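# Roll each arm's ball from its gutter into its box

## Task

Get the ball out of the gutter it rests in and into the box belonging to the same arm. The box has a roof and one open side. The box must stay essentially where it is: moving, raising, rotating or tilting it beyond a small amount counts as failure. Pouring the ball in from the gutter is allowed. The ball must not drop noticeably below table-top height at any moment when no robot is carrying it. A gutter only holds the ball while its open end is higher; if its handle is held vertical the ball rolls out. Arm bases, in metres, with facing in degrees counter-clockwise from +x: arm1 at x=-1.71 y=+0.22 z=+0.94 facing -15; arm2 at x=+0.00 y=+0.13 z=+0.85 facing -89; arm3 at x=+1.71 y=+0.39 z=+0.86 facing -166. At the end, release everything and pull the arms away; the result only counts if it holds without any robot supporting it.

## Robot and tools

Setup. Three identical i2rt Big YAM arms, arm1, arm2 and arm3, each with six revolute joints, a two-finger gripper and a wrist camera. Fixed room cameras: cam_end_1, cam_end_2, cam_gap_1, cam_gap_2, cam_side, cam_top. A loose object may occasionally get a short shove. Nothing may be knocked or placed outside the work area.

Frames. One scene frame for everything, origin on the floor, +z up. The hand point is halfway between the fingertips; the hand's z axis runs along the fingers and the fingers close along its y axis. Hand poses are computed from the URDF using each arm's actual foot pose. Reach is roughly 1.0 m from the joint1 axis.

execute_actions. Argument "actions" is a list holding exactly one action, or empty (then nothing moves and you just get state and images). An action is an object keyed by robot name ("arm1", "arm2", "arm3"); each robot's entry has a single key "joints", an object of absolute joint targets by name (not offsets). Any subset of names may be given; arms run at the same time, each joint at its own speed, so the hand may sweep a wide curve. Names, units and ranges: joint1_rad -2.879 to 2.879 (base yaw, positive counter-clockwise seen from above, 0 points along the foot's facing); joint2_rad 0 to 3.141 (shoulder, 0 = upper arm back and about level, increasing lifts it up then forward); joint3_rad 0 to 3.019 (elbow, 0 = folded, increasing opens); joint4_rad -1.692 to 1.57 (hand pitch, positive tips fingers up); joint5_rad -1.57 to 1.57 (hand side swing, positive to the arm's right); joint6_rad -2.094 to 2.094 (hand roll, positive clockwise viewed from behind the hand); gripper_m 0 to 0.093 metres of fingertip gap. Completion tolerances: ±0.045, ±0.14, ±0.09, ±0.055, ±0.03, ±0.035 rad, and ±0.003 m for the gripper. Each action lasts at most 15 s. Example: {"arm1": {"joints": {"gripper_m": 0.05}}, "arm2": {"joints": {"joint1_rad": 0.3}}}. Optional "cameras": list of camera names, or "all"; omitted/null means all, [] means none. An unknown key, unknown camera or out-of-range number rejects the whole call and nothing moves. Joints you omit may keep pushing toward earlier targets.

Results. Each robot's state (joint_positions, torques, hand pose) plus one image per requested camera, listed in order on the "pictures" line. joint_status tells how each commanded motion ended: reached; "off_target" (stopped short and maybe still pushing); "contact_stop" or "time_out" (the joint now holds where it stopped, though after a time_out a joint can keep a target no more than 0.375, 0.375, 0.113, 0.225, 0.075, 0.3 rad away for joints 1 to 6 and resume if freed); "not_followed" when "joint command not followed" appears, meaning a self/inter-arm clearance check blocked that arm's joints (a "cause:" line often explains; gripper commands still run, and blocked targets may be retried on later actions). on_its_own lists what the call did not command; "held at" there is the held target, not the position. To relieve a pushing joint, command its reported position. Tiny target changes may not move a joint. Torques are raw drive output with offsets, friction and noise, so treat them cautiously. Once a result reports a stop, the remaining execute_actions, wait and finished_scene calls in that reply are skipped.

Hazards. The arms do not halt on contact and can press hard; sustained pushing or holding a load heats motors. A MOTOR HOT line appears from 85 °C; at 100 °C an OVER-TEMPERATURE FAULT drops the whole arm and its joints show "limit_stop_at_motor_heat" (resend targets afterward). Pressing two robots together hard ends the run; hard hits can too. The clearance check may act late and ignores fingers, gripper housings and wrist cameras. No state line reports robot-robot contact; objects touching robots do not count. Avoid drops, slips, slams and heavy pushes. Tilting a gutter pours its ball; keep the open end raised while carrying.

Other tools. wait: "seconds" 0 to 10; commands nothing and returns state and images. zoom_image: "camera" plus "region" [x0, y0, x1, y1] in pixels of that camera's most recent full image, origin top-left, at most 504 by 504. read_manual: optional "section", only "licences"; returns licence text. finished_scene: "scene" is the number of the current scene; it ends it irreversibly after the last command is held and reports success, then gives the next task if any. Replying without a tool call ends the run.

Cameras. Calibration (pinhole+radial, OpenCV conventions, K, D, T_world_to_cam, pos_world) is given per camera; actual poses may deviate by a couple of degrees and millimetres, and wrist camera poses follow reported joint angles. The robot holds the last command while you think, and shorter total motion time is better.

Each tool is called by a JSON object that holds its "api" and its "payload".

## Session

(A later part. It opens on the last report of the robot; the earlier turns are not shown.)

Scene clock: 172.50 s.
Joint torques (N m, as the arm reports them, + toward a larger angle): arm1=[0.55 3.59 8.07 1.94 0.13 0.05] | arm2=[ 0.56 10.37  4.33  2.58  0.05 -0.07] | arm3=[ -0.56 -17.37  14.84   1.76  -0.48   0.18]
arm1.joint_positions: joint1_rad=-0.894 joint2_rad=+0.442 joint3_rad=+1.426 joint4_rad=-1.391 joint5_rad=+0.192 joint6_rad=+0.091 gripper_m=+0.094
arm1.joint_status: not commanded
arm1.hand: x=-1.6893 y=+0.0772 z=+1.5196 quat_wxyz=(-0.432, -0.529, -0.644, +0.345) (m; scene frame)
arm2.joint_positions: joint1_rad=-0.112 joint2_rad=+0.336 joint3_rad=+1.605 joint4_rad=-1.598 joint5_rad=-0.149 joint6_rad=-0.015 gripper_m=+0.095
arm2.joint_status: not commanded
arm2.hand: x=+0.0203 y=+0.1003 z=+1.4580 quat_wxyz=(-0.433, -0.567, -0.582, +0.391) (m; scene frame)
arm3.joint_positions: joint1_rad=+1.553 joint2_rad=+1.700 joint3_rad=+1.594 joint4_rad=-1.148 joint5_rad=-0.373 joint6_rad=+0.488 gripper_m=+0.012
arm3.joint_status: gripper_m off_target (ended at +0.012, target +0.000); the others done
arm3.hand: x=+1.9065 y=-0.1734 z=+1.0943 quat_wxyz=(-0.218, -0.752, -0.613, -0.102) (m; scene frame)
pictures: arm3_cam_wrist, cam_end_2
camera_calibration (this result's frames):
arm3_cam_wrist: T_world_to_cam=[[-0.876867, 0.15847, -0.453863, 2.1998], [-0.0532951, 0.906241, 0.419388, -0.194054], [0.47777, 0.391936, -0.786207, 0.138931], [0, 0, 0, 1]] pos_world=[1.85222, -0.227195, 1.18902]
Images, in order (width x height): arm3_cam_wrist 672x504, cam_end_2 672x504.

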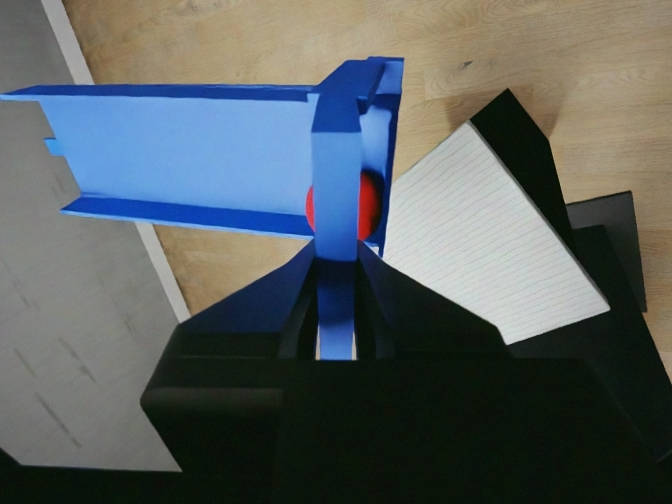

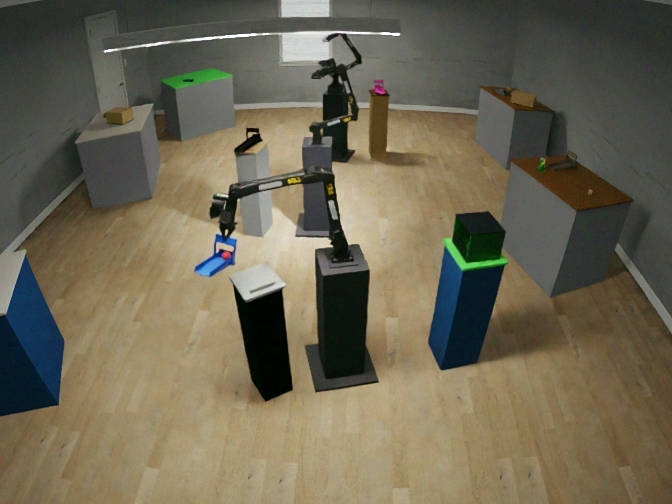

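{"api": "execute_actions", "payload": {"actions": [{"arm3": {"joints": {"joint4_rad": -1.03, "joint6_rad": 1.08, "gripper_m": 0.0}}}], "cameras": ["arm3_cam_wrist"]}}

{"api": "execute_actions", "payload": {"actions": [{"arm3": {"joints": {"joint4_rad": -1.0, "joint5_rad": 0.0, "joint6_rad": 1.583, "gripper_m": 0.0}}}], "cameras": ["arm3_cam_wrist", "cam_end_2"]}}

Scene clock: 178.77 s.
Joint torques (N m, as the arm reports them, + toward a larger angle): arm1=[0.53 3.6  8.05 1.93 0.12 0.05] | arm2=[ 0.42 10.46  4.22  2.48  0.01 -0.05] | arm3=[ -0.51 -17.77  14.97   2.07  -0.42   0.17]
arm1.joint_positions: joint1_rad=-0.894 joint2_rad=+0.442 joint3_rad=+1.426 joint4_rad=-1.391 joint5_rad=+0.192 joint6_rad=+0.091 gripper_m=+0.094
arm1.joint_status: not commanded
arm1.hand: x=-1.6893 y=+0.0772 z=+1.5196 quat_wxyz=(-0.432, -0.529, -0.644, +0.345) (m; scene frame)
arm2.joint_positions: joint1_rad=-0.112 joint2_rad=+0.336 joint3_rad=+1.605 joint4_rad=-1.598 joint5_rad=-0.149 joint6_rad=-0.015 gripper_m=+0.095
arm2.joint_status: not commanded
arm2.hand: x=+0.0203 y=+0.1003 z=+1.4580 quat_wxyz=(-0.433, -0.567, -0.582, +0.391) (m; scene frame)
arm3.joint_positions: joint1_rad=+1.553 joint2_rad=+1.701 joint3_rad=+1.594 joint4_rad=-1.050 joint5_rad=-0.374 joint6_rad=+1.069 gripper_m=+0.012
arm3.joint_status: gripper_m off_target (ended at +0.012, target +0.000); the others done
arm3.hand: x=+1.9114 y=-0.1942 z=+1.1024 quat_wxyz=(-0.226, -0.885, -0.377, -0.153) (m; scene frame)
pictures: arm3_cam_wrist
camera_calibration (this result's frames):
arm3_cam_wrist: T_world_to_cam=[[-0.594759, 0.617842, -0.514327, 1.82762], [0.294799, 0.762841, 0.575472, -1.04356], [0.747901, 0.190644, -0.635845, -0.570107], [0, 0, 0, 1]] pos_world=[1.82102, -0.224424, 1.17804]
Images, in order (width x height): arm3_cam_wrist 672x504.

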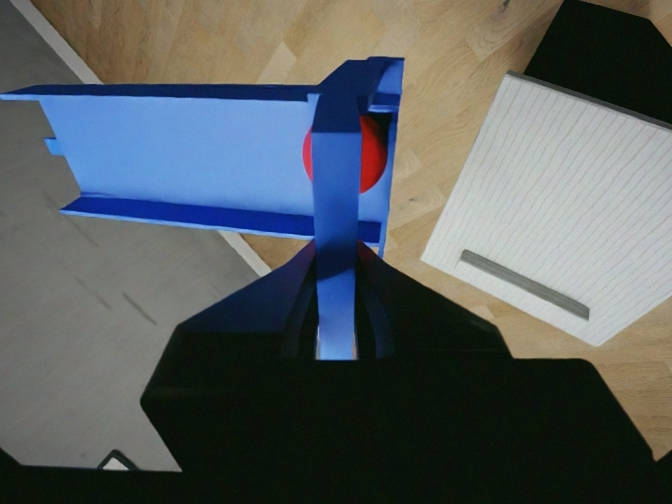

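Scene clock: 180.30 s.
Joint torques (N m, as the arm reports them, + toward a larger angle): arm1=[0.6  3.62 8.09 1.93 0.13 0.06] | arm2=[ 0.79 10.5   4.39  2.52  0.02 -0.05] | arm3=[ -0.18 -18.01  14.95   2.08   0.32   0.17]
arm1.joint_positions: joint1_rad=-0.894 joint2_rad=+0.442 joint3_rad=+1.426 joint4_rad=-1.391 joint5_rad=+0.192 joint6_rad=+0.091 gripper_m=+0.094
arm1.joint_status: not commanded
arm1.hand: x=-1.6893 y=+0.0772 z=+1.5196 quat_wxyz=(-0.432, -0.529, -0.644, +0.345) (m; scene frame)
arm2.joint_positions: joint1_rad=-0.112 joint2_rad=+0.336 joint3_rad=+1.605 joint4_rad=-1.598 joint5_rad=-0.149 joint6_rad=-0.015 gripper_m=+0.095
arm2.joint_status: not commanded
arm2.hand: x=+0.0203 y=+0.1003 z=+1.4580 quat_wxyz=(-0.433, -0.567, -0.582, +0.391) (m; scene frame)
arm3.joint_positions: joint1_rad=+1.553 joint2_rad=+1.701 joint3_rad=+1.594 joint4_rad=-1.021 joint5_rad=-0.003 joint6_rad=+1.571 gripper_m=+0.012
arm3.joint_status: gripper_m off_target (ended at +0.012, target +0.000); the others done
arm3.hand: x=+1.8532 y=-0.2190 z=+1.0941 quat_wxyz=(-0.219, -0.969, -0.109, -0.027) (m; scene frame)
pictures: arm3_cam_wrist, cam_end_2
camera_calibration (this result's frames):
arm3_cam_wrist: T_world_to_cam=[[-0.193856, 0.882338, -0.428835, 1.02551], [0.739511, 0.418663, 0.52711, -1.84929], [0.644627, -0.214945, -0.733659, -0.317499], [0, 0, 0, 1]] pos_world=[1.77104, -0.198867, 1.18162]
Images, in order (width x height): arm3_cam_wrist 672x504, cam_end_2 672x504.

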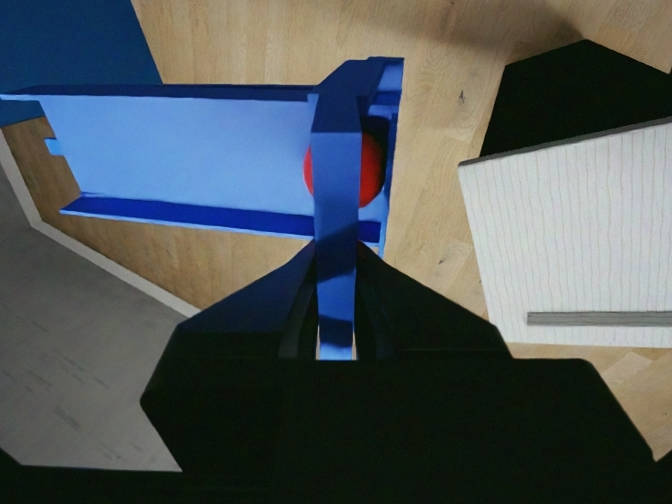

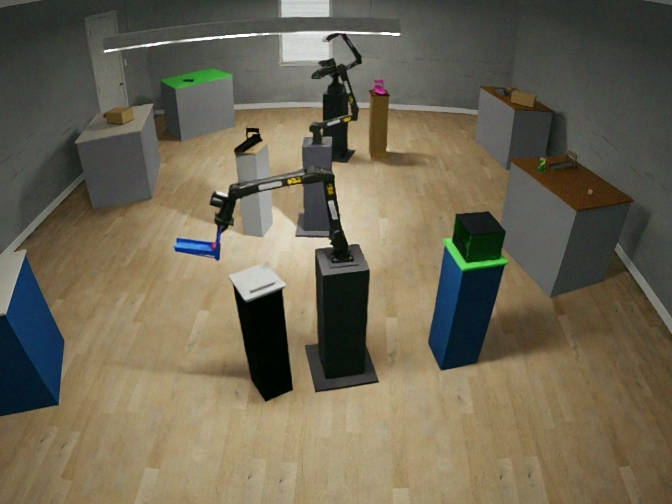

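{"api": "execute_actions", "payload": {"actions": [{"arm3": {"joints": {"joint1_rad": 1.0, "joint2_rad": 1.5, "joint3_rad": 1.4, "joint4_rad": -0.96, "gripper_m": 0.0}}}], "cameras": ["arm3_cam_wrist"]}}

{"api": "execute_actions", "payload": {"actions": [{"arm3": {"joints": {"joint1_rad": 0.35, "joint2_rad": 1.3, "joint3_rad": 1.2, "joint4_rad": -0.96, "gripper_m": 0.0}}}], "cameras": ["arm3_cam_wrist", "cam_end_2"]}}

Scene clock: 196.70 s.
Joint torques (N m, as the arm reports them, + toward a larger angle): arm1=[0.62 3.61 8.06 1.93 0.13 0.06] | arm2=[ 0.77 10.4   4.34  2.53  0.03 -0.06] | arm3=[ -0.03 -15.33  10.28   1.79   0.1    0.15]
arm1.joint_positions: joint1_rad=-0.894 joint2_rad=+0.442 joint3_rad=+1.426 joint4_rad=-1.391 joint5_rad=+0.192 joint6_rad=+0.091 gripper_m=+0.094
arm1.joint_status: not commanded
arm1.hand: x=-1.6893 y=+0.0772 z=+1.5196 quat_wxyz=(-0.432, -0.529, -0.644, +0.345) (m; scene frame)
arm2.joint_positions: joint1_rad=-0.112 joint2_rad=+0.336 joint3_rad=+1.605 joint4_rad=-1.598 joint5_rad=-0.149 joint6_rad=-0.015 gripper_m=+0.095
arm2.joint_status: not commanded
arm2.hand: x=+0.0203 y=+0.1003 z=+1.4580 quat_wxyz=(-0.433, -0.567, -0.582, +0.391) (m; scene frame)
arm3.joint_positions: joint1_rad=+0.994 joint2_rad=+1.505 joint3_rad=+1.392 joint4_rad=-0.973 joint5_rad=+0.002 joint6_rad=+1.574 gripper_m=+0.012
arm3.joint_status: gripper_m off_target (ended at +0.012, target +0.000); the others done
arm3.hand: x=+1.5302 y=-0.1388 z=+1.1111 quat_wxyz=(-0.237, -0.957, +0.164, +0.039) (m; scene frame)
pictures: arm3_cam_wrist
camera_calibration (this result's frames):
arm3_cam_wrist: T_world_to_cam=[[0.300309, 0.832645, -0.465314, 0.176959], [0.856977, -0.0213318, 0.514913, -1.88024], [0.418813, -0.553397, -0.719964, 0.203792], [0, 0, 0, 1]] pos_world=[1.47283, -0.0746745, 1.19723]
Images, in order (width x height): arm3_cam_wrist 672x504.

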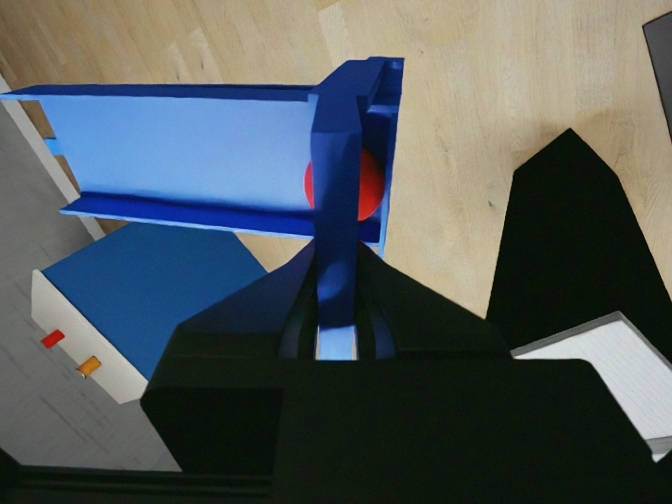

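Scene clock: 198.00 s.
Joint torques (N m, as the arm reports them, + toward a larger angle): arm1=[0.59 3.62 8.07 1.92 0.13 0.05] | arm2=[ 0.58 10.14  4.41  2.57 -0.01 -0.03] | arm3=[ -0.17 -11.59  10.17   1.78   0.08   0.14]
arm1.joint_positions: joint1_rad=-0.894 joint2_rad=+0.442 joint3_rad=+1.426 joint4_rad=-1.391 joint5_rad=+0.192 joint6_rad=+0.091 gripper_m=+0.094
arm1.joint_status: not commanded
arm1.hand: x=-1.6893 y=+0.0772 z=+1.5196 quat_wxyz=(-0.432, -0.529, -0.644, +0.345) (m; scene frame)
arm2.joint_positions: joint1_rad=-0.112 joint2_rad=+0.336 joint3_rad=+1.605 joint4_rad=-1.598 joint5_rad=-0.149 joint6_rad=-0.015 gripper_m=+0.095
arm2.joint_status: not commanded
arm2.hand: x=+0.0203 y=+0.1003 z=+1.4580 quat_wxyz=(-0.433, -0.567, -0.582, +0.391) (m; scene frame)
arm3.joint_positions: joint1_rad=+0.346 joint2_rad=+1.308 joint3_rad=+1.195 joint4_rad=-0.971 joint5_rad=+0.002 joint6_rad=+1.575 gripper_m=+0.012
arm3.joint_status: gripper_m off_target (ended at +0.012, target +0.000); the others done
arm3.hand: x=+1.3114 y=+0.1214 z=+1.1118 quat_wxyz=(-0.212, -0.855, +0.460, +0.113) (m; scene frame)
pictures: arm3_cam_wrist, cam_end_2
camera_calibration (this result's frames):
arm3_cam_wrist: T_world_to_cam=[[0.742094, 0.481788, -0.466022, -0.509638], [0.670294, -0.53491, 0.514371, -1.37982], [-0.00146213, -0.694084, -0.719893, 1.00803], [0, 0, 0, 1]] pos_world=[1.30456, 0.207114, 1.19791]
Images, in order (width x height): arm3_cam_wrist 672x504, cam_end_2 672x504.

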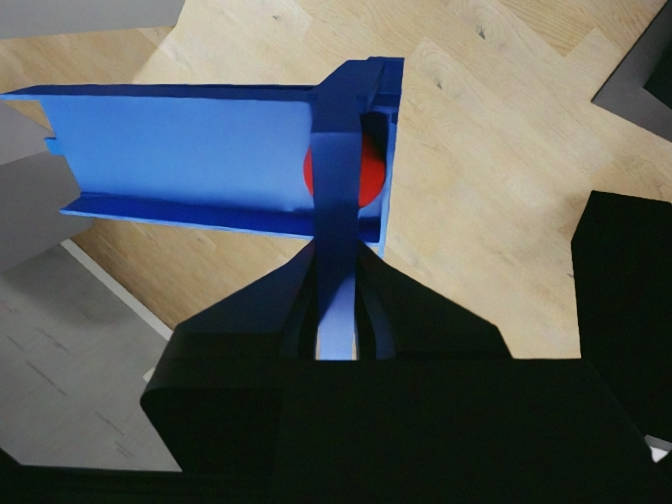

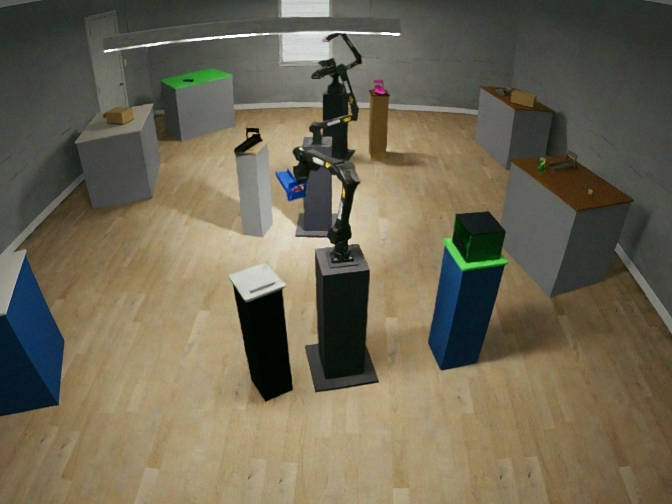

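{"api": "execute_actions", "payload": {"actions": [{"arm3": {"joints": {"joint1_rad": -0.45, "joint2_rad": 1.105, "joint3_rad": 1.01, "joint4_rad": -0.96, "gripper_m": 0.0}}}], "cameras": ["arm3_cam_wrist"]}}

{"api": "execute_actions", "payload": {"actions": [{"arm3": {"joints": {"joint1_rad": -1.3, "gripper_m": 0.0}}}], "cameras": ["arm3_cam_wrist", "cam_end_2", "cam_top", "cam_side"]}}

Scene clock: 203.83 s.
Joint torques (N m, as the arm reports them, + toward a larger angle): arm1=[0.59 3.54 8.06 1.93 0.13 0.06] | arm2=[ 0.77 10.76  4.34  2.54  0.04 -0.06] | arm3=[-0.32 -8.33 10.07  1.73  0.13  0.16]
arm1.joint_positions: joint1_rad=-0.894 joint2_rad=+0.442 joint3_rad=+1.426 joint4_rad=-1.391 joint5_rad=+0.192 joint6_rad=+0.091 gripper_m=+0.094
arm1.joint_status: not commanded
arm1.hand: x=-1.6893 y=+0.0772 z=+1.5196 quat_wxyz=(-0.432, -0.529, -0.644, +0.345) (m; scene frame)
arm2.joint_positions: joint1_rad=-0.112 joint2_rad=+0.336 joint3_rad=+1.605 joint4_rad=-1.598 joint5_rad=-0.149 joint6_rad=-0.015 gripper_m=+0.095
arm2.joint_status: not commanded
arm2.hand: x=+0.0203 y=+0.1003 z=+1.4580 quat_wxyz=(-0.433, -0.567, -0.582, +0.391) (m; scene frame)
arm3.joint_positions: joint1_rad=-0.450 joint2_rad=+1.112 joint3_rad=+1.005 joint4_rad=-0.970 joint5_rad=+0.001 joint6_rad=+1.575 gripper_m=+0.012
arm3.joint_status: gripper_m off_target (ended at +0.012, target +0.000); the others done
arm3.hand: x=+1.3122 y=+0.4743 z=+1.1005 quat_wxyz=(-0.153, -0.610, +0.755, +0.189) (m; scene frame)
pictures: arm3_cam_wrist
camera_calibration (this result's frames):
arm3_cam_wrist: T_world_to_cam=[[0.861411, -0.191566, -0.470397, -0.517937], [0.0899264, -0.85399, 0.512459, -0.270715], [-0.499884, -0.483739, -0.71841, 1.79744], [0, 0, 0, 1]] pos_world=[1.36901, 0.539082, 1.18639]
Images, in order (width x height): arm3_cam_wrist 672x504.

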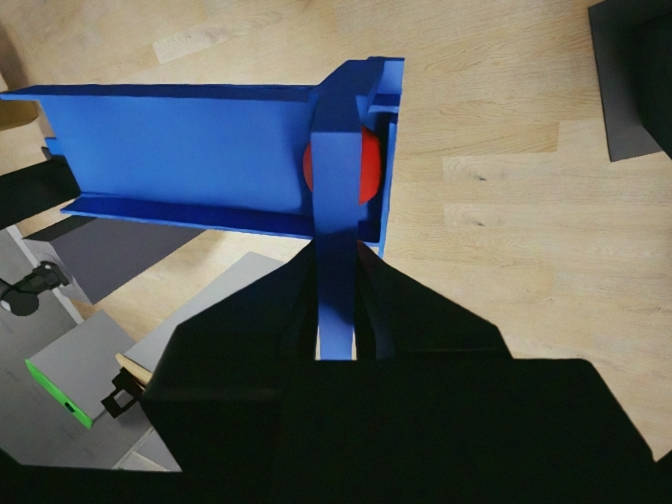

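Scene clock: 205.20 s.
Joint torques (N m, as the arm reports them, + toward a larger angle): arm1=[0.54 3.63 8.05 1.93 0.13 0.06] | arm2=[ 0.62 10.18  4.31  2.63  0.03 -0.04] | arm3=[-0.74 -8.44 10.23  1.8   0.1   0.12]
arm1.joint_positions: joint1_rad=-0.894 joint2_rad=+0.442 joint3_rad=+1.426 joint4_rad=-1.391 joint5_rad=+0.192 joint6_rad=+0.091 gripper_m=+0.094
arm1.joint_status: not commanded
arm1.hand: x=-1.6893 y=+0.0772 z=+1.5196 quat_wxyz=(-0.432, -0.529, -0.644, +0.345) (m; scene frame)
arm2.joint_positions: joint1_rad=-0.112 joint2_rad=+0.336 joint3_rad=+1.605 joint4_rad=-1.598 joint5_rad=-0.149 joint6_rad=-0.015 gripper_m=+0.095
arm2.joint_status: not commanded
arm2.hand: x=+0.0203 y=+0.1003 z=+1.4580 quat_wxyz=(-0.433, -0.567, -0.582, +0.391) (m; scene frame)
arm3.joint_positions: joint1_rad=-1.300 joint2_rad=+1.112 joint3_rad=+1.005 joint4_rad=-0.970 joint5_rad=+0.002 joint6_rad=+1.575 gripper_m=+0.012
arm3.joint_status: gripper_m off_target (ended at +0.012, target +0.000); the others done
arm3.hand: x=+1.5131 y=+0.7475 z=+1.1006 quat_wxyz=(-0.061, -0.244, +0.939, +0.235) (m; scene frame)
pictures: arm3_cam_wrist, cam_end_2, cam_side, cam_top
camera_calibration (this result's frames):
arm3_cam_wrist: T_world_to_cam=[[0.425386, -0.772999, -0.470658, 0.455977], [-0.583249, -0.631811, 0.510526, 0.799085], [-0.692003, 0.0573405, -0.719614, 1.9177], [0, 0, 0, 1]] pos_world=[1.59915, 0.747378, 1.18666]
Images, in order (width x height): arm3_cam_wrist 672x504, cam_end_2 672x504, cam_side 672x504, cam_top 672x504.

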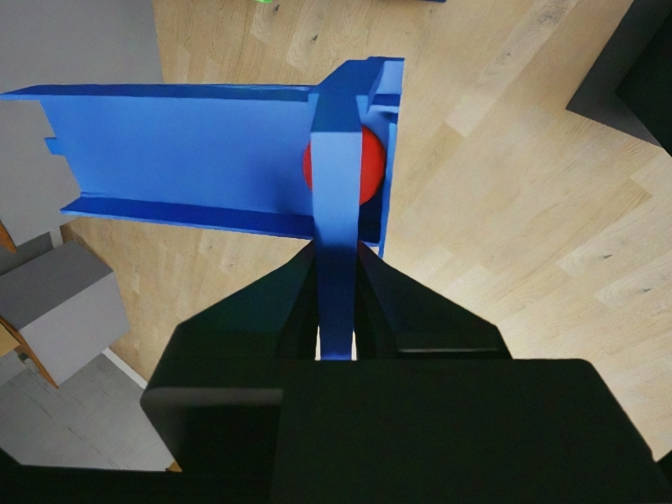

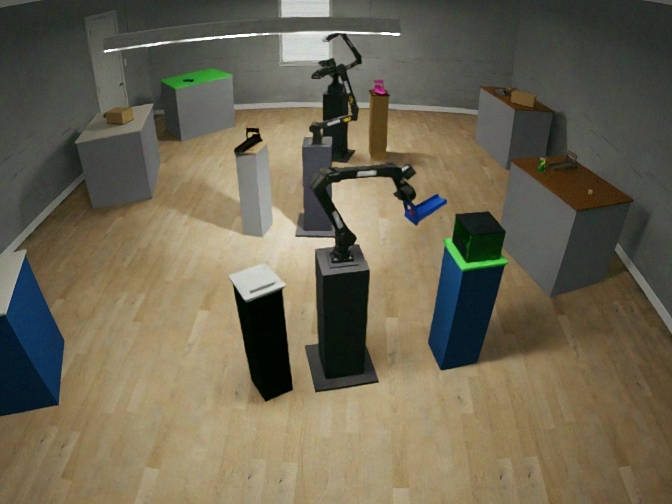

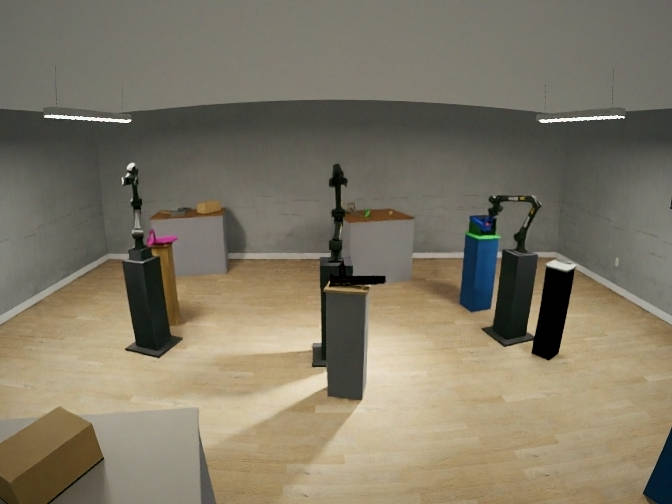

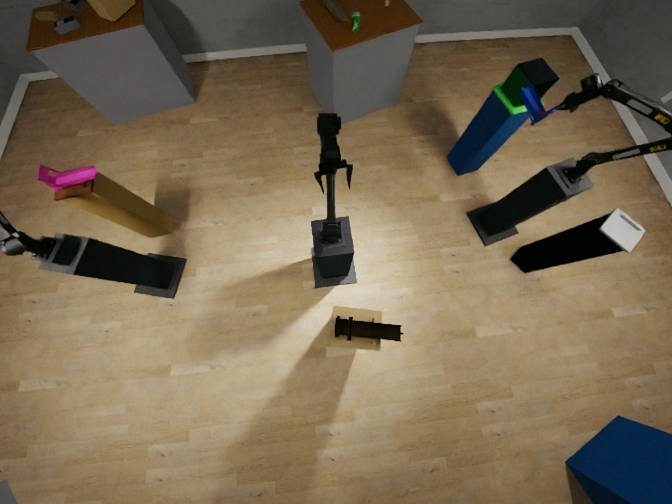

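{"api": "zoom_image", "payload": {"camera": "cam_end_2", "region": [380, 160, 540, 290]}}

{"api": "execute_actions", "payload": {"actions": [{"arm3": {"joints": {"joint1_rad": -2.0, "gripper_m": 0.0}}}], "cameras": ["arm3_cam_wrist", "cam_end_2", "cam_top", "cam_side"]}}

Region (380, 160, 540, 290) of cam_end_2's 672x504 image, scaled by 3.150, with more detail than that image has; it fills the top 410 rows of this view, and the rest is white.

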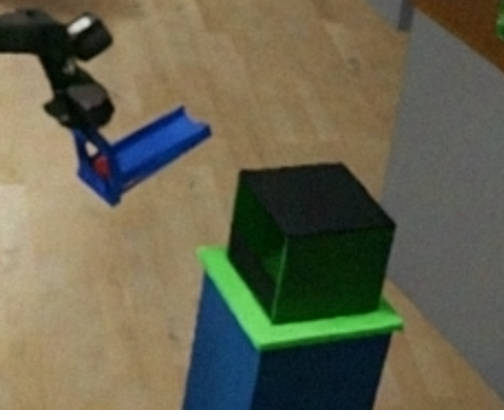

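Scene clock: 211.63 s.
Joint torques (N m, as the arm reports them, + toward a larger angle): arm1=[0.62 3.59 8.05 1.93 0.13 0.06] | arm2=[ 0.47 10.36  4.4   2.55  0.03 -0.05] | arm3=[-0.61 -8.24 10.08  1.66  0.12  0.15]
arm1.joint_positions: joint1_rad=-0.894 joint2_rad=+0.442 joint3_rad=+1.426 joint4_rad=-1.391 joint5_rad=+0.192 joint6_rad=+0.091 gripper_m=+0.094
arm1.joint_status: not commanded
arm1.hand: x=-1.6893 y=+0.0772 z=+1.5196 quat_wxyz=(-0.432, -0.529, -0.644, +0.345) (m; scene frame)
arm2.joint_positions: joint1_rad=-0.112 joint2_rad=+0.336 joint3_rad=+1.605 joint4_rad=-1.598 joint5_rad=-0.149 joint6_rad=-0.015 gripper_m=+0.095
arm2.joint_status: not commanded
arm2.hand: x=+0.0203 y=+0.1003 z=+1.4580 quat_wxyz=(-0.433, -0.567, -0.582, +0.391) (m; scene frame)
arm3.joint_positions: joint1_rad=-2.000 joint2_rad=+1.112 joint3_rad=+1.005 joint4_rad=-0.970 joint5_rad=+0.002 joint6_rad=+1.575 gripper_m=+0.012
arm3.joint_status: gripper_m off_target (ended at +0.012, target +0.000); the others done
arm3.hand: x=+1.7915 y=+0.7928 z=+1.1011 quat_wxyz=(+0.024, +0.092, +0.965, +0.243) (m; scene frame)
pictures: arm3_cam_wrist, cam_end_2, cam_side, cam_top
camera_calibration (this result's frames):
arm3_cam_wrist: T_world_to_cam=[[-0.172432, -0.864678, -0.471805, 1.51778], [-0.853684, -0.107775, 0.509518, 1.05992], [-0.491417, 0.49063, -0.719577, 1.4052], [0, 0, 0, 1]] pos_world=[1.85709, 0.73719, 1.1872]
Images, in order (width x height): arm3_cam_wrist 672x504, cam_end_2 672x504, cam_side 672x504, cam_top 672x504.

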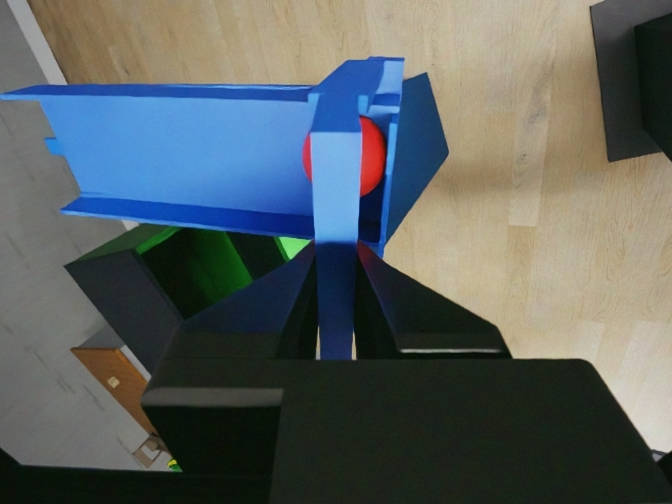

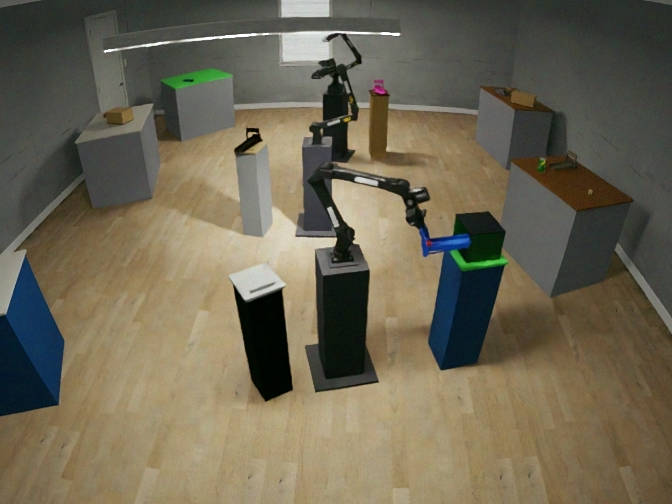

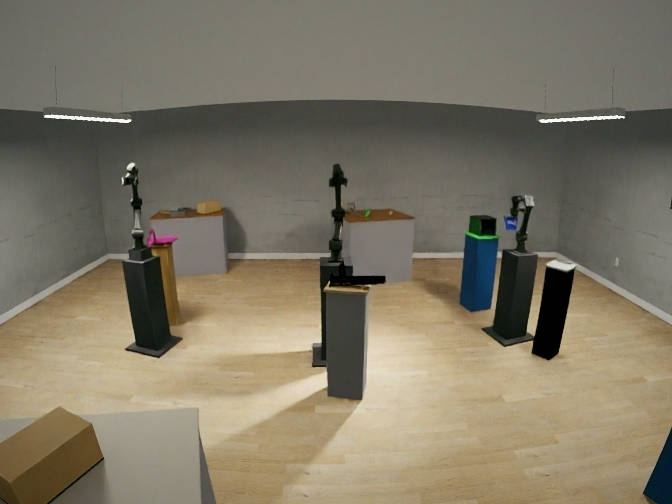

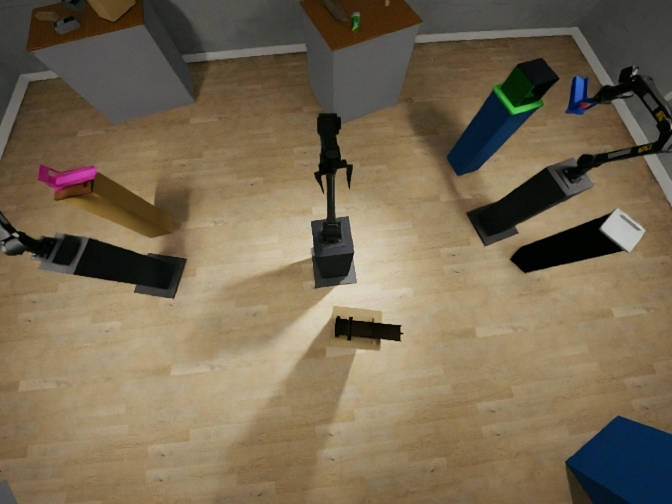

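{"api": "zoom_image", "payload": {"camera": "arm3_cam_wrist", "region": [40, 200, 330, 400]}}

Region (40, 200, 330, 400) of arm3_cam_wrist's 672x504 image, scaled by 1.738, with more detail than that image has; it fills the top 348 rows of this view, and the rest is white.

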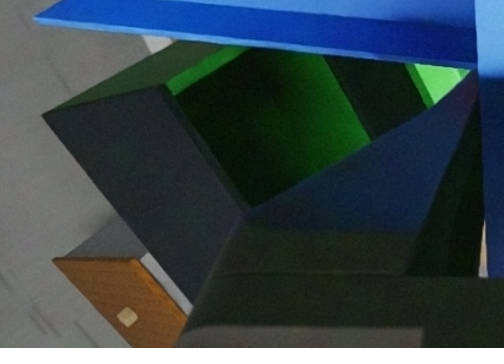

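{"api": "execute_actions", "payload": {"actions": [{"arm3": {"joints": {"joint1_rad": -1.682, "joint2_rad": 1.16, "joint3_rad": 0.884, "joint4_rad": -0.925, "gripper_m": 0.0}}}], "cameras": ["arm3_cam_wrist", "cam_end_2", "cam_top", "cam_side"]}}

Scene clock: 281.33 s.
Joint torques (N m, as the arm reports them, + toward a larger angle): arm1=[0.63 3.65 8.07 1.94 0.12 0.06] | arm2=[ 1.22 10.42  4.41  2.55  0.01 -0.04] | arm3=[-1.11 -9.32 10.68  1.53  0.3   0.15]
arm1.joint_positions: joint1_rad=-0.894 joint2_rad=+0.442 joint3_rad=+1.426 joint4_rad=-1.391 joint5_rad=+0.192 joint6_rad=+0.091 gripper_m=+0.094
arm1.joint_status: not commanded
arm1.hand: x=-1.6893 y=+0.0772 z=+1.5196 quat_wxyz=(-0.432, -0.529, -0.644, +0.345) (m; scene frame)
arm2.joint_positions: joint1_rad=-0.112 joint2_rad=+0.336 joint3_rad=+1.605 joint4_rad=-1.598 joint5_rad=-0.149 joint6_rad=-0.015 gripper_m=+0.095
arm2.joint_status: not commanded
arm2.hand: x=+0.0203 y=+0.1003 z=+1.4580 quat_wxyz=(-0.433, -0.567, -0.582, +0.391) (m; scene frame)
arm3.joint_positions: joint1_rad=-1.677 joint2_rad=+1.177 joint3_rad=+0.863 joint4_rad=-0.937 joint5_rad=-0.002 joint6_rad=+1.575 gripper_m=+0.012
arm3.joint_status: gripper_m off_target (ended at +0.012, target +0.000); the others done
arm3.hand: x=+1.6632 y=+0.7650 z=+1.0134 quat_wxyz=(-0.011, -0.065, +0.985, +0.158) (m; scene frame)
pictures: arm3_cam_wrist, cam_end_2, cam_side, cam_top
camera_calibration (this result's frames):
arm3_cam_wrist: T_world_to_cam=[[0.119515, -0.942492, -0.312129, 0.842427], [-0.78556, -0.28202, 0.550781, 0.970306], [-0.607134, 0.179369, -0.77409, 1.77848], [0, 0, 0, 1]] pos_world=[1.74132, 0.748623, 1.10522]
Images, in order (width x height): arm3_cam_wrist 672x504, cam_end_2 672x504, cam_side 672x504, cam_top 672x504.

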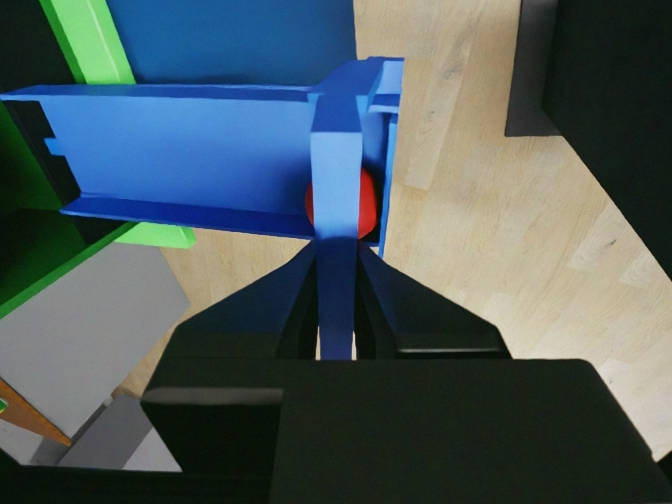

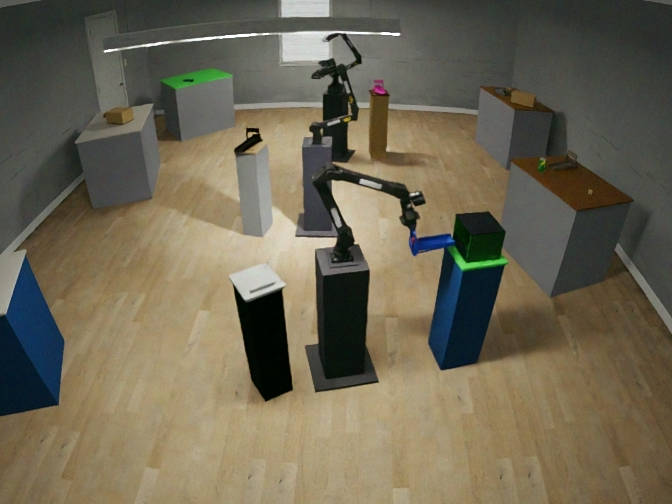

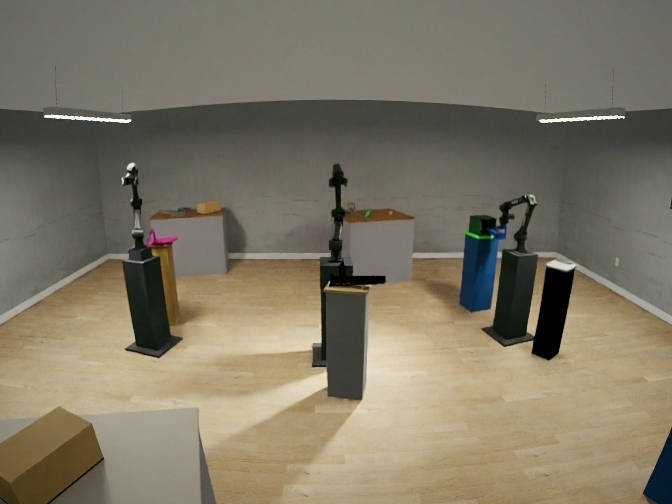

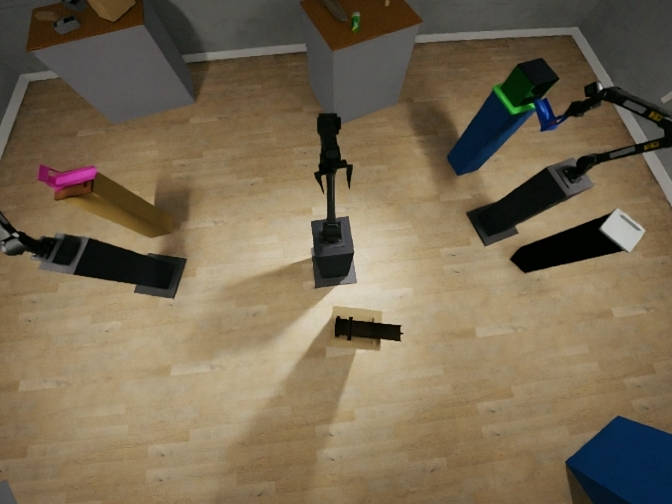

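{"api": "zoom_image", "payload": {"camera": "cam_end_2", "region": [390, 180, 520, 280]}}

{"api": "zoom_image", "payload": {"camera": "arm3_cam_wrist", "region": [0, 0, 260, 340]}}

Region (390, 180, 520, 280) of cam_end_2's 672x504 image, scaled by 3.877, with more detail than that image has; it fills the top 388 rows of this view, and the rest is white.

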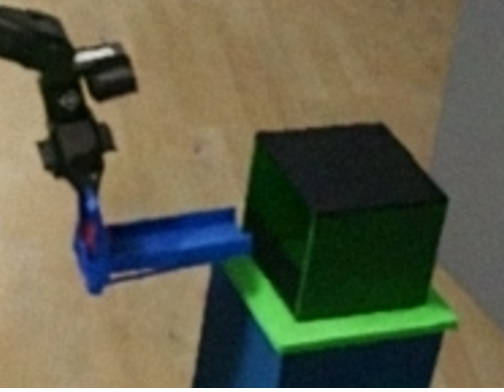

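Region (0, 0, 260, 340) of arm3_cam_wrist's 672x504 image, scaled by 1.482, with more detail than that image has; it fills the left 385 columns of this view, and the rest is white.

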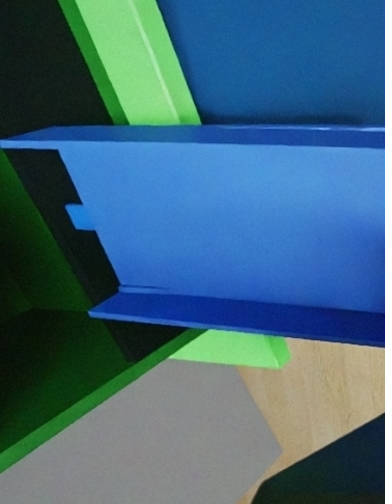

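{"api": "execute_actions", "payload": {"actions": [{"arm3": {"joints": {"joint1_rad": -1.682, "joint2_rad": 1.28, "joint3_rad": 1.068, "joint4_rad": -1.012, "gripper_m": 0.0}}}], "cameras": ["arm3_cam_wrist", "cam_end_2"]}}

Scene clock: 307.27 s.
Joint torques (N m, as the arm reports them, + toward a larger angle): arm1=[0.58 3.64 8.06 1.92 0.13 0.06] | arm2=[ 0.42 10.43  4.34  2.56  0.02 -0.06] | arm3=[ -0.86 -10.87  13.68   0.97   0.29   0.13]
arm1.joint_positions: joint1_rad=-0.894 joint2_rad=+0.442 joint3_rad=+1.426 joint4_rad=-1.391 joint5_rad=+0.192 joint6_rad=+0.091 gripper_m=+0.094
arm1.joint_status: not commanded
arm1.hand: x=-1.6893 y=+0.0772 z=+1.5196 quat_wxyz=(-0.432, -0.529, -0.644, +0.345) (m; scene frame)
arm2.joint_positions: joint1_rad=-0.112 joint2_rad=+0.336 joint3_rad=+1.605 joint4_rad=-1.598 joint5_rad=-0.149 joint6_rad=-0.015 gripper_m=+0.095
arm2.joint_status: not commanded
arm2.hand: x=+0.0203 y=+0.1003 z=+1.4580 quat_wxyz=(-0.433, -0.567, -0.582, +0.391) (m; scene frame)
arm3.joint_positions: joint1_rad=-1.677 joint2_rad=+1.293 joint3_rad=+1.011 joint4_rad=-1.010 joint5_rad=-0.002 joint6_rad=+1.575 gripper_m=+0.012
arm3.joint_status: gripper_m off_target (ended at +0.012, target +0.000); the others done
arm3.hand: x=+1.6580 y=+0.8030 z=+1.0292 quat_wxyz=(-0.010, -0.066, +0.988, +0.138) (m; scene frame)
pictures: arm3_cam_wrist, cam_end_2
camera_calibration (this result's frames):
arm3_cam_wrist: T_world_to_cam=[[0.121048, -0.954233, -0.27347, 0.850827], [-0.78862, -0.259759, 0.557318, 0.948681], [-0.602848, 0.148202, -0.783971, 1.80881], [0, 0, 0, 1]] pos_world=[1.73559, 0.790247, 1.12201]
Images, in order (width x height): arm3_cam_wrist 672x504, cam_end_2 672x504.

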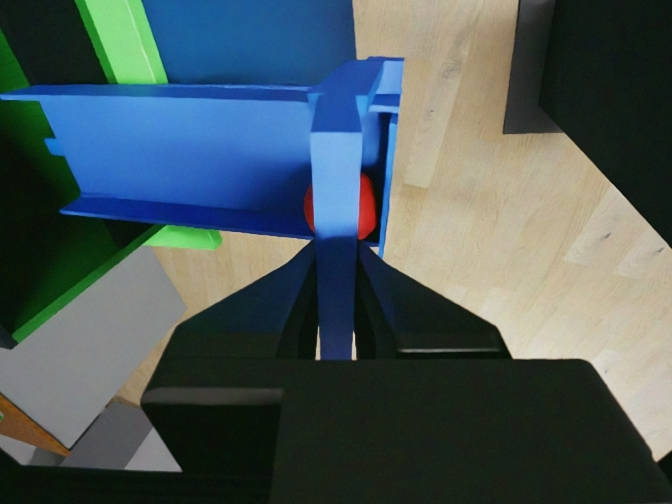

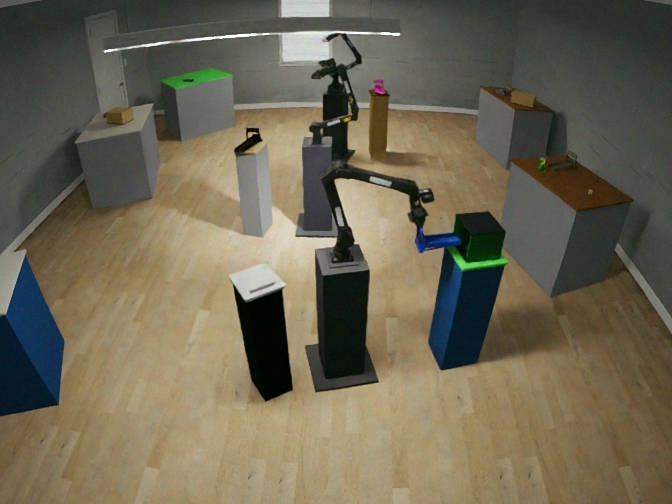

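{"api": "execute_actions", "payload": {"actions": [{"arm3": {"joints": {"joint2_rad": 1.301, "joint3_rad": 1.113, "joint4_rad": -1.012, "gripper_m": 0.0}}}], "cameras": ["arm3_cam_wrist", "cam_end_2"]}}

{"api": "zoom_image", "payload": {"camera": "cam_end_2", "region": [390, 180, 520, 280]}}

Scene clock: 325.97 s.
Joint torques (N m, as the arm reports them, + toward a larger angle): arm1=[0.61 3.65 8.07 1.93 0.12 0.06] | arm2=[ 0.63 10.34  4.37  2.5   0.02 -0.03] | arm3=[ -0.54 -10.52  14.4    1.06   0.3    0.17]
arm1.joint_positions: joint1_rad=-0.894 joint2_rad=+0.442 joint3_rad=+1.426 joint4_rad=-1.391 joint5_rad=+0.192 joint6_rad=+0.091 gripper_m=+0.094
arm1.joint_status: not commanded
arm1.hand: x=-1.6893 y=+0.0772 z=+1.5196 quat_wxyz=(-0.432, -0.529, -0.644, +0.345) (m; scene frame)
arm2.joint_positions: joint1_rad=-0.112 joint2_rad=+0.336 joint3_rad=+1.605 joint4_rad=-1.598 joint5_rad=-0.149 joint6_rad=-0.015 gripper_m=+0.095
arm2.joint_status: not commanded
arm2.hand: x=+0.0203 y=+0.1003 z=+1.4580 quat_wxyz=(-0.433, -0.567, -0.582, +0.391) (m; scene frame)
arm3.joint_positions: joint1_rad=-1.677 joint2_rad=+1.304 joint3_rad=+1.048 joint4_rad=-1.012 joint5_rad=-0.002 joint6_rad=+1.575 gripper_m=+0.012
arm3.joint_status: gripper_m off_target (ended at +0.012, target +0.000); the others done
arm3.hand: x=+1.6562 y=+0.8154 z=+1.0408 quat_wxyz=(-0.011, -0.065, +0.986, +0.150) (m; scene frame)
pictures: arm3_cam_wrist, cam_end_2
camera_calibration (this result's frames):
arm3_cam_wrist: T_world_to_cam=[[0.120163, -0.947442, -0.296504, 0.885974], [-0.786797, -0.273021, 0.553542, 0.95579], [-0.605401, 0.166774, -0.778252, 1.79818], [0, 0, 0, 1]] pos_world=[1.73417, 0.800471, 1.13306]
Images, in order (width x height): arm3_cam_wrist 672x504, cam_end_2 672x504.

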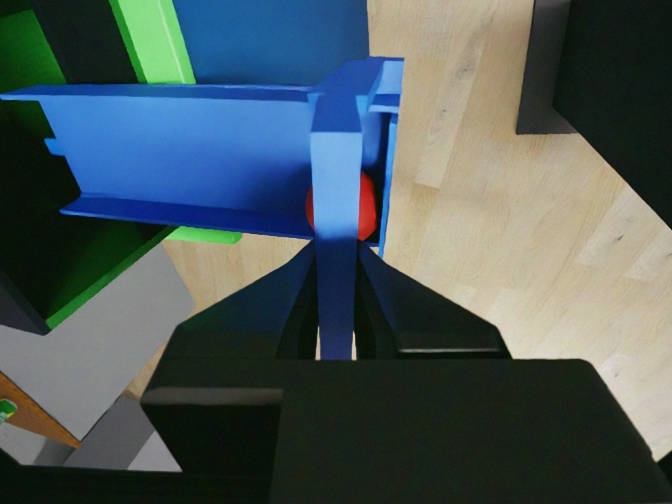

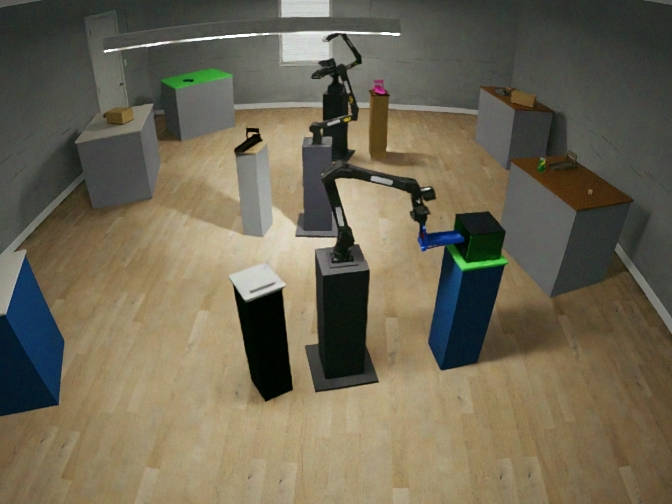

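Region (390, 180, 520, 280) of cam_end_2's 672x504 image, scaled by 3.877, with more detail than that image has; it fills the top 388 rows of this view, and the rest is white.

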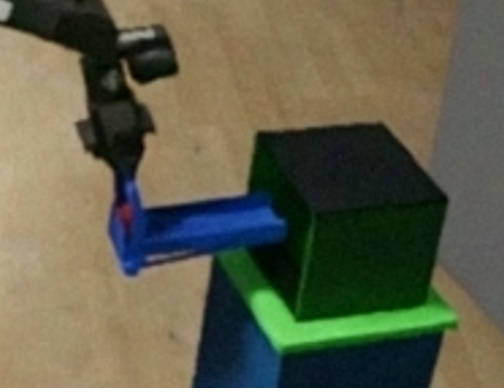

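{"api": "execute_actions", "payload": {"actions": [{"arm3": {"joints": {"joint2_rad": 1.358, "joint3_rad": 1.162, "joint4_rad": -0.997, "gripper_m": 0.0}}}], "cameras": ["arm3_cam_wrist", "cam_end_2"]}}

{"api": "zoom_image", "payload": {"camera": "cam_end_2", "region": [390, 180, 520, 280]}}

Scene clock: 336.33 s.
Joint torques (N m, as the arm reports them, + toward a larger angle): arm1=[0.6  3.62 8.06 1.95 0.13 0.05] | arm2=[ 0.46 10.32  4.37  2.5   0.04 -0.04] | arm3=[ -0.53 -12.32  14.29   1.52   0.3    0.17]
arm1.joint_positions: joint1_rad=-0.894 joint2_rad=+0.442 joint3_rad=+1.426 joint4_rad=-1.391 joint5_rad=+0.192 joint6_rad=+0.091 gripper_m=+0.094
arm1.joint_status: not commanded
arm1.hand: x=-1.6893 y=+0.0772 z=+1.5196 quat_wxyz=(-0.432, -0.529, -0.644, +0.345) (m; scene frame)
arm2.joint_positions: joint1_rad=-0.112 joint2_rad=+0.336 joint3_rad=+1.605 joint4_rad=-1.598 joint5_rad=-0.149 joint6_rad=-0.015 gripper_m=+0.095
arm2.joint_status: not commanded
arm2.hand: x=+0.0203 y=+0.1003 z=+1.4580 quat_wxyz=(-0.433, -0.567, -0.582, +0.391) (m; scene frame)
arm3.joint_positions: joint1_rad=-1.677 joint2_rad=+1.366 joint3_rad=+1.098 joint4_rad=-1.010 joint5_rad=-0.002 joint6_rad=+1.575 gripper_m=+0.012
arm3.joint_status: gripper_m off_target (ended at +0.012, target +0.000); the others done
arm3.hand: x=+1.6535 y=+0.8354 z=+1.0368 quat_wxyz=(-0.010, -0.066, +0.987, +0.145) (m; scene frame)
pictures: arm3_cam_wrist, cam_end_2
camera_calibration (this result's frames):
arm3_cam_wrist: T_world_to_cam=[[0.120551, -0.95042, -0.286653, 0.89571], [-0.787577, -0.267348, 0.5552, 0.956167], [-0.604309, 0.158831, -0.780758, 1.79748], [0, 0, 0, 1]] pos_world=[1.73131, 0.821435, 1.12929]
Images, in order (width x height): arm3_cam_wrist 672x504, cam_end_2 672x504.

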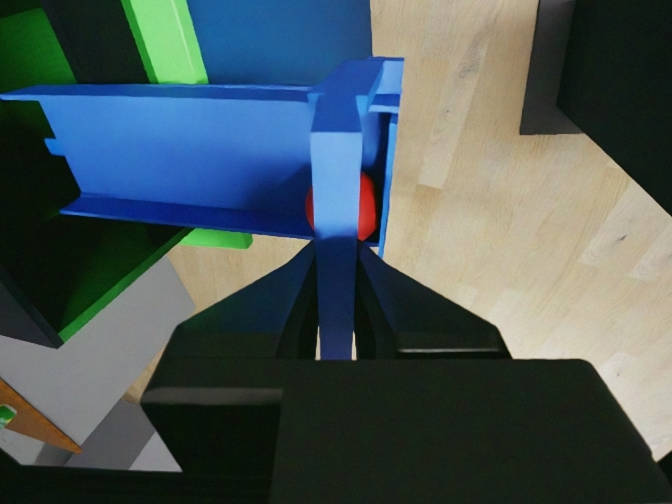

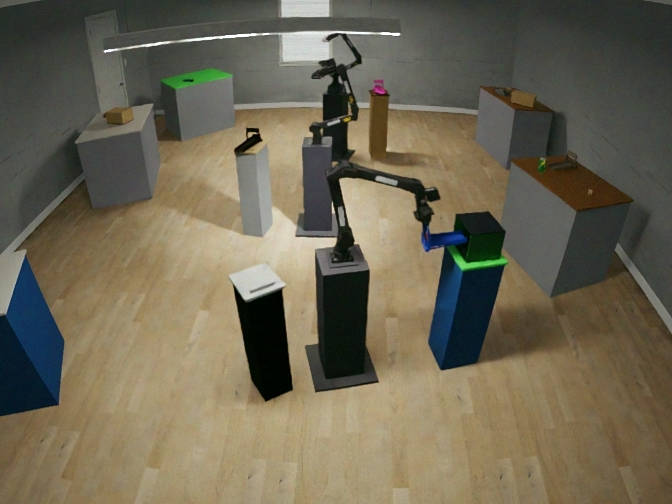

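Region (390, 180, 520, 280) of cam_end_2's 672x504 image, scaled by 3.877, with more detail than that image has; it fills the top 388 rows of this view, and the rest is white.

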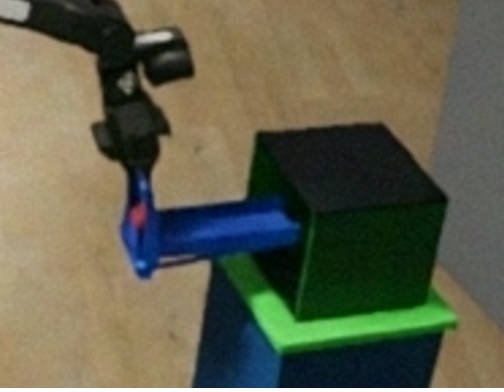

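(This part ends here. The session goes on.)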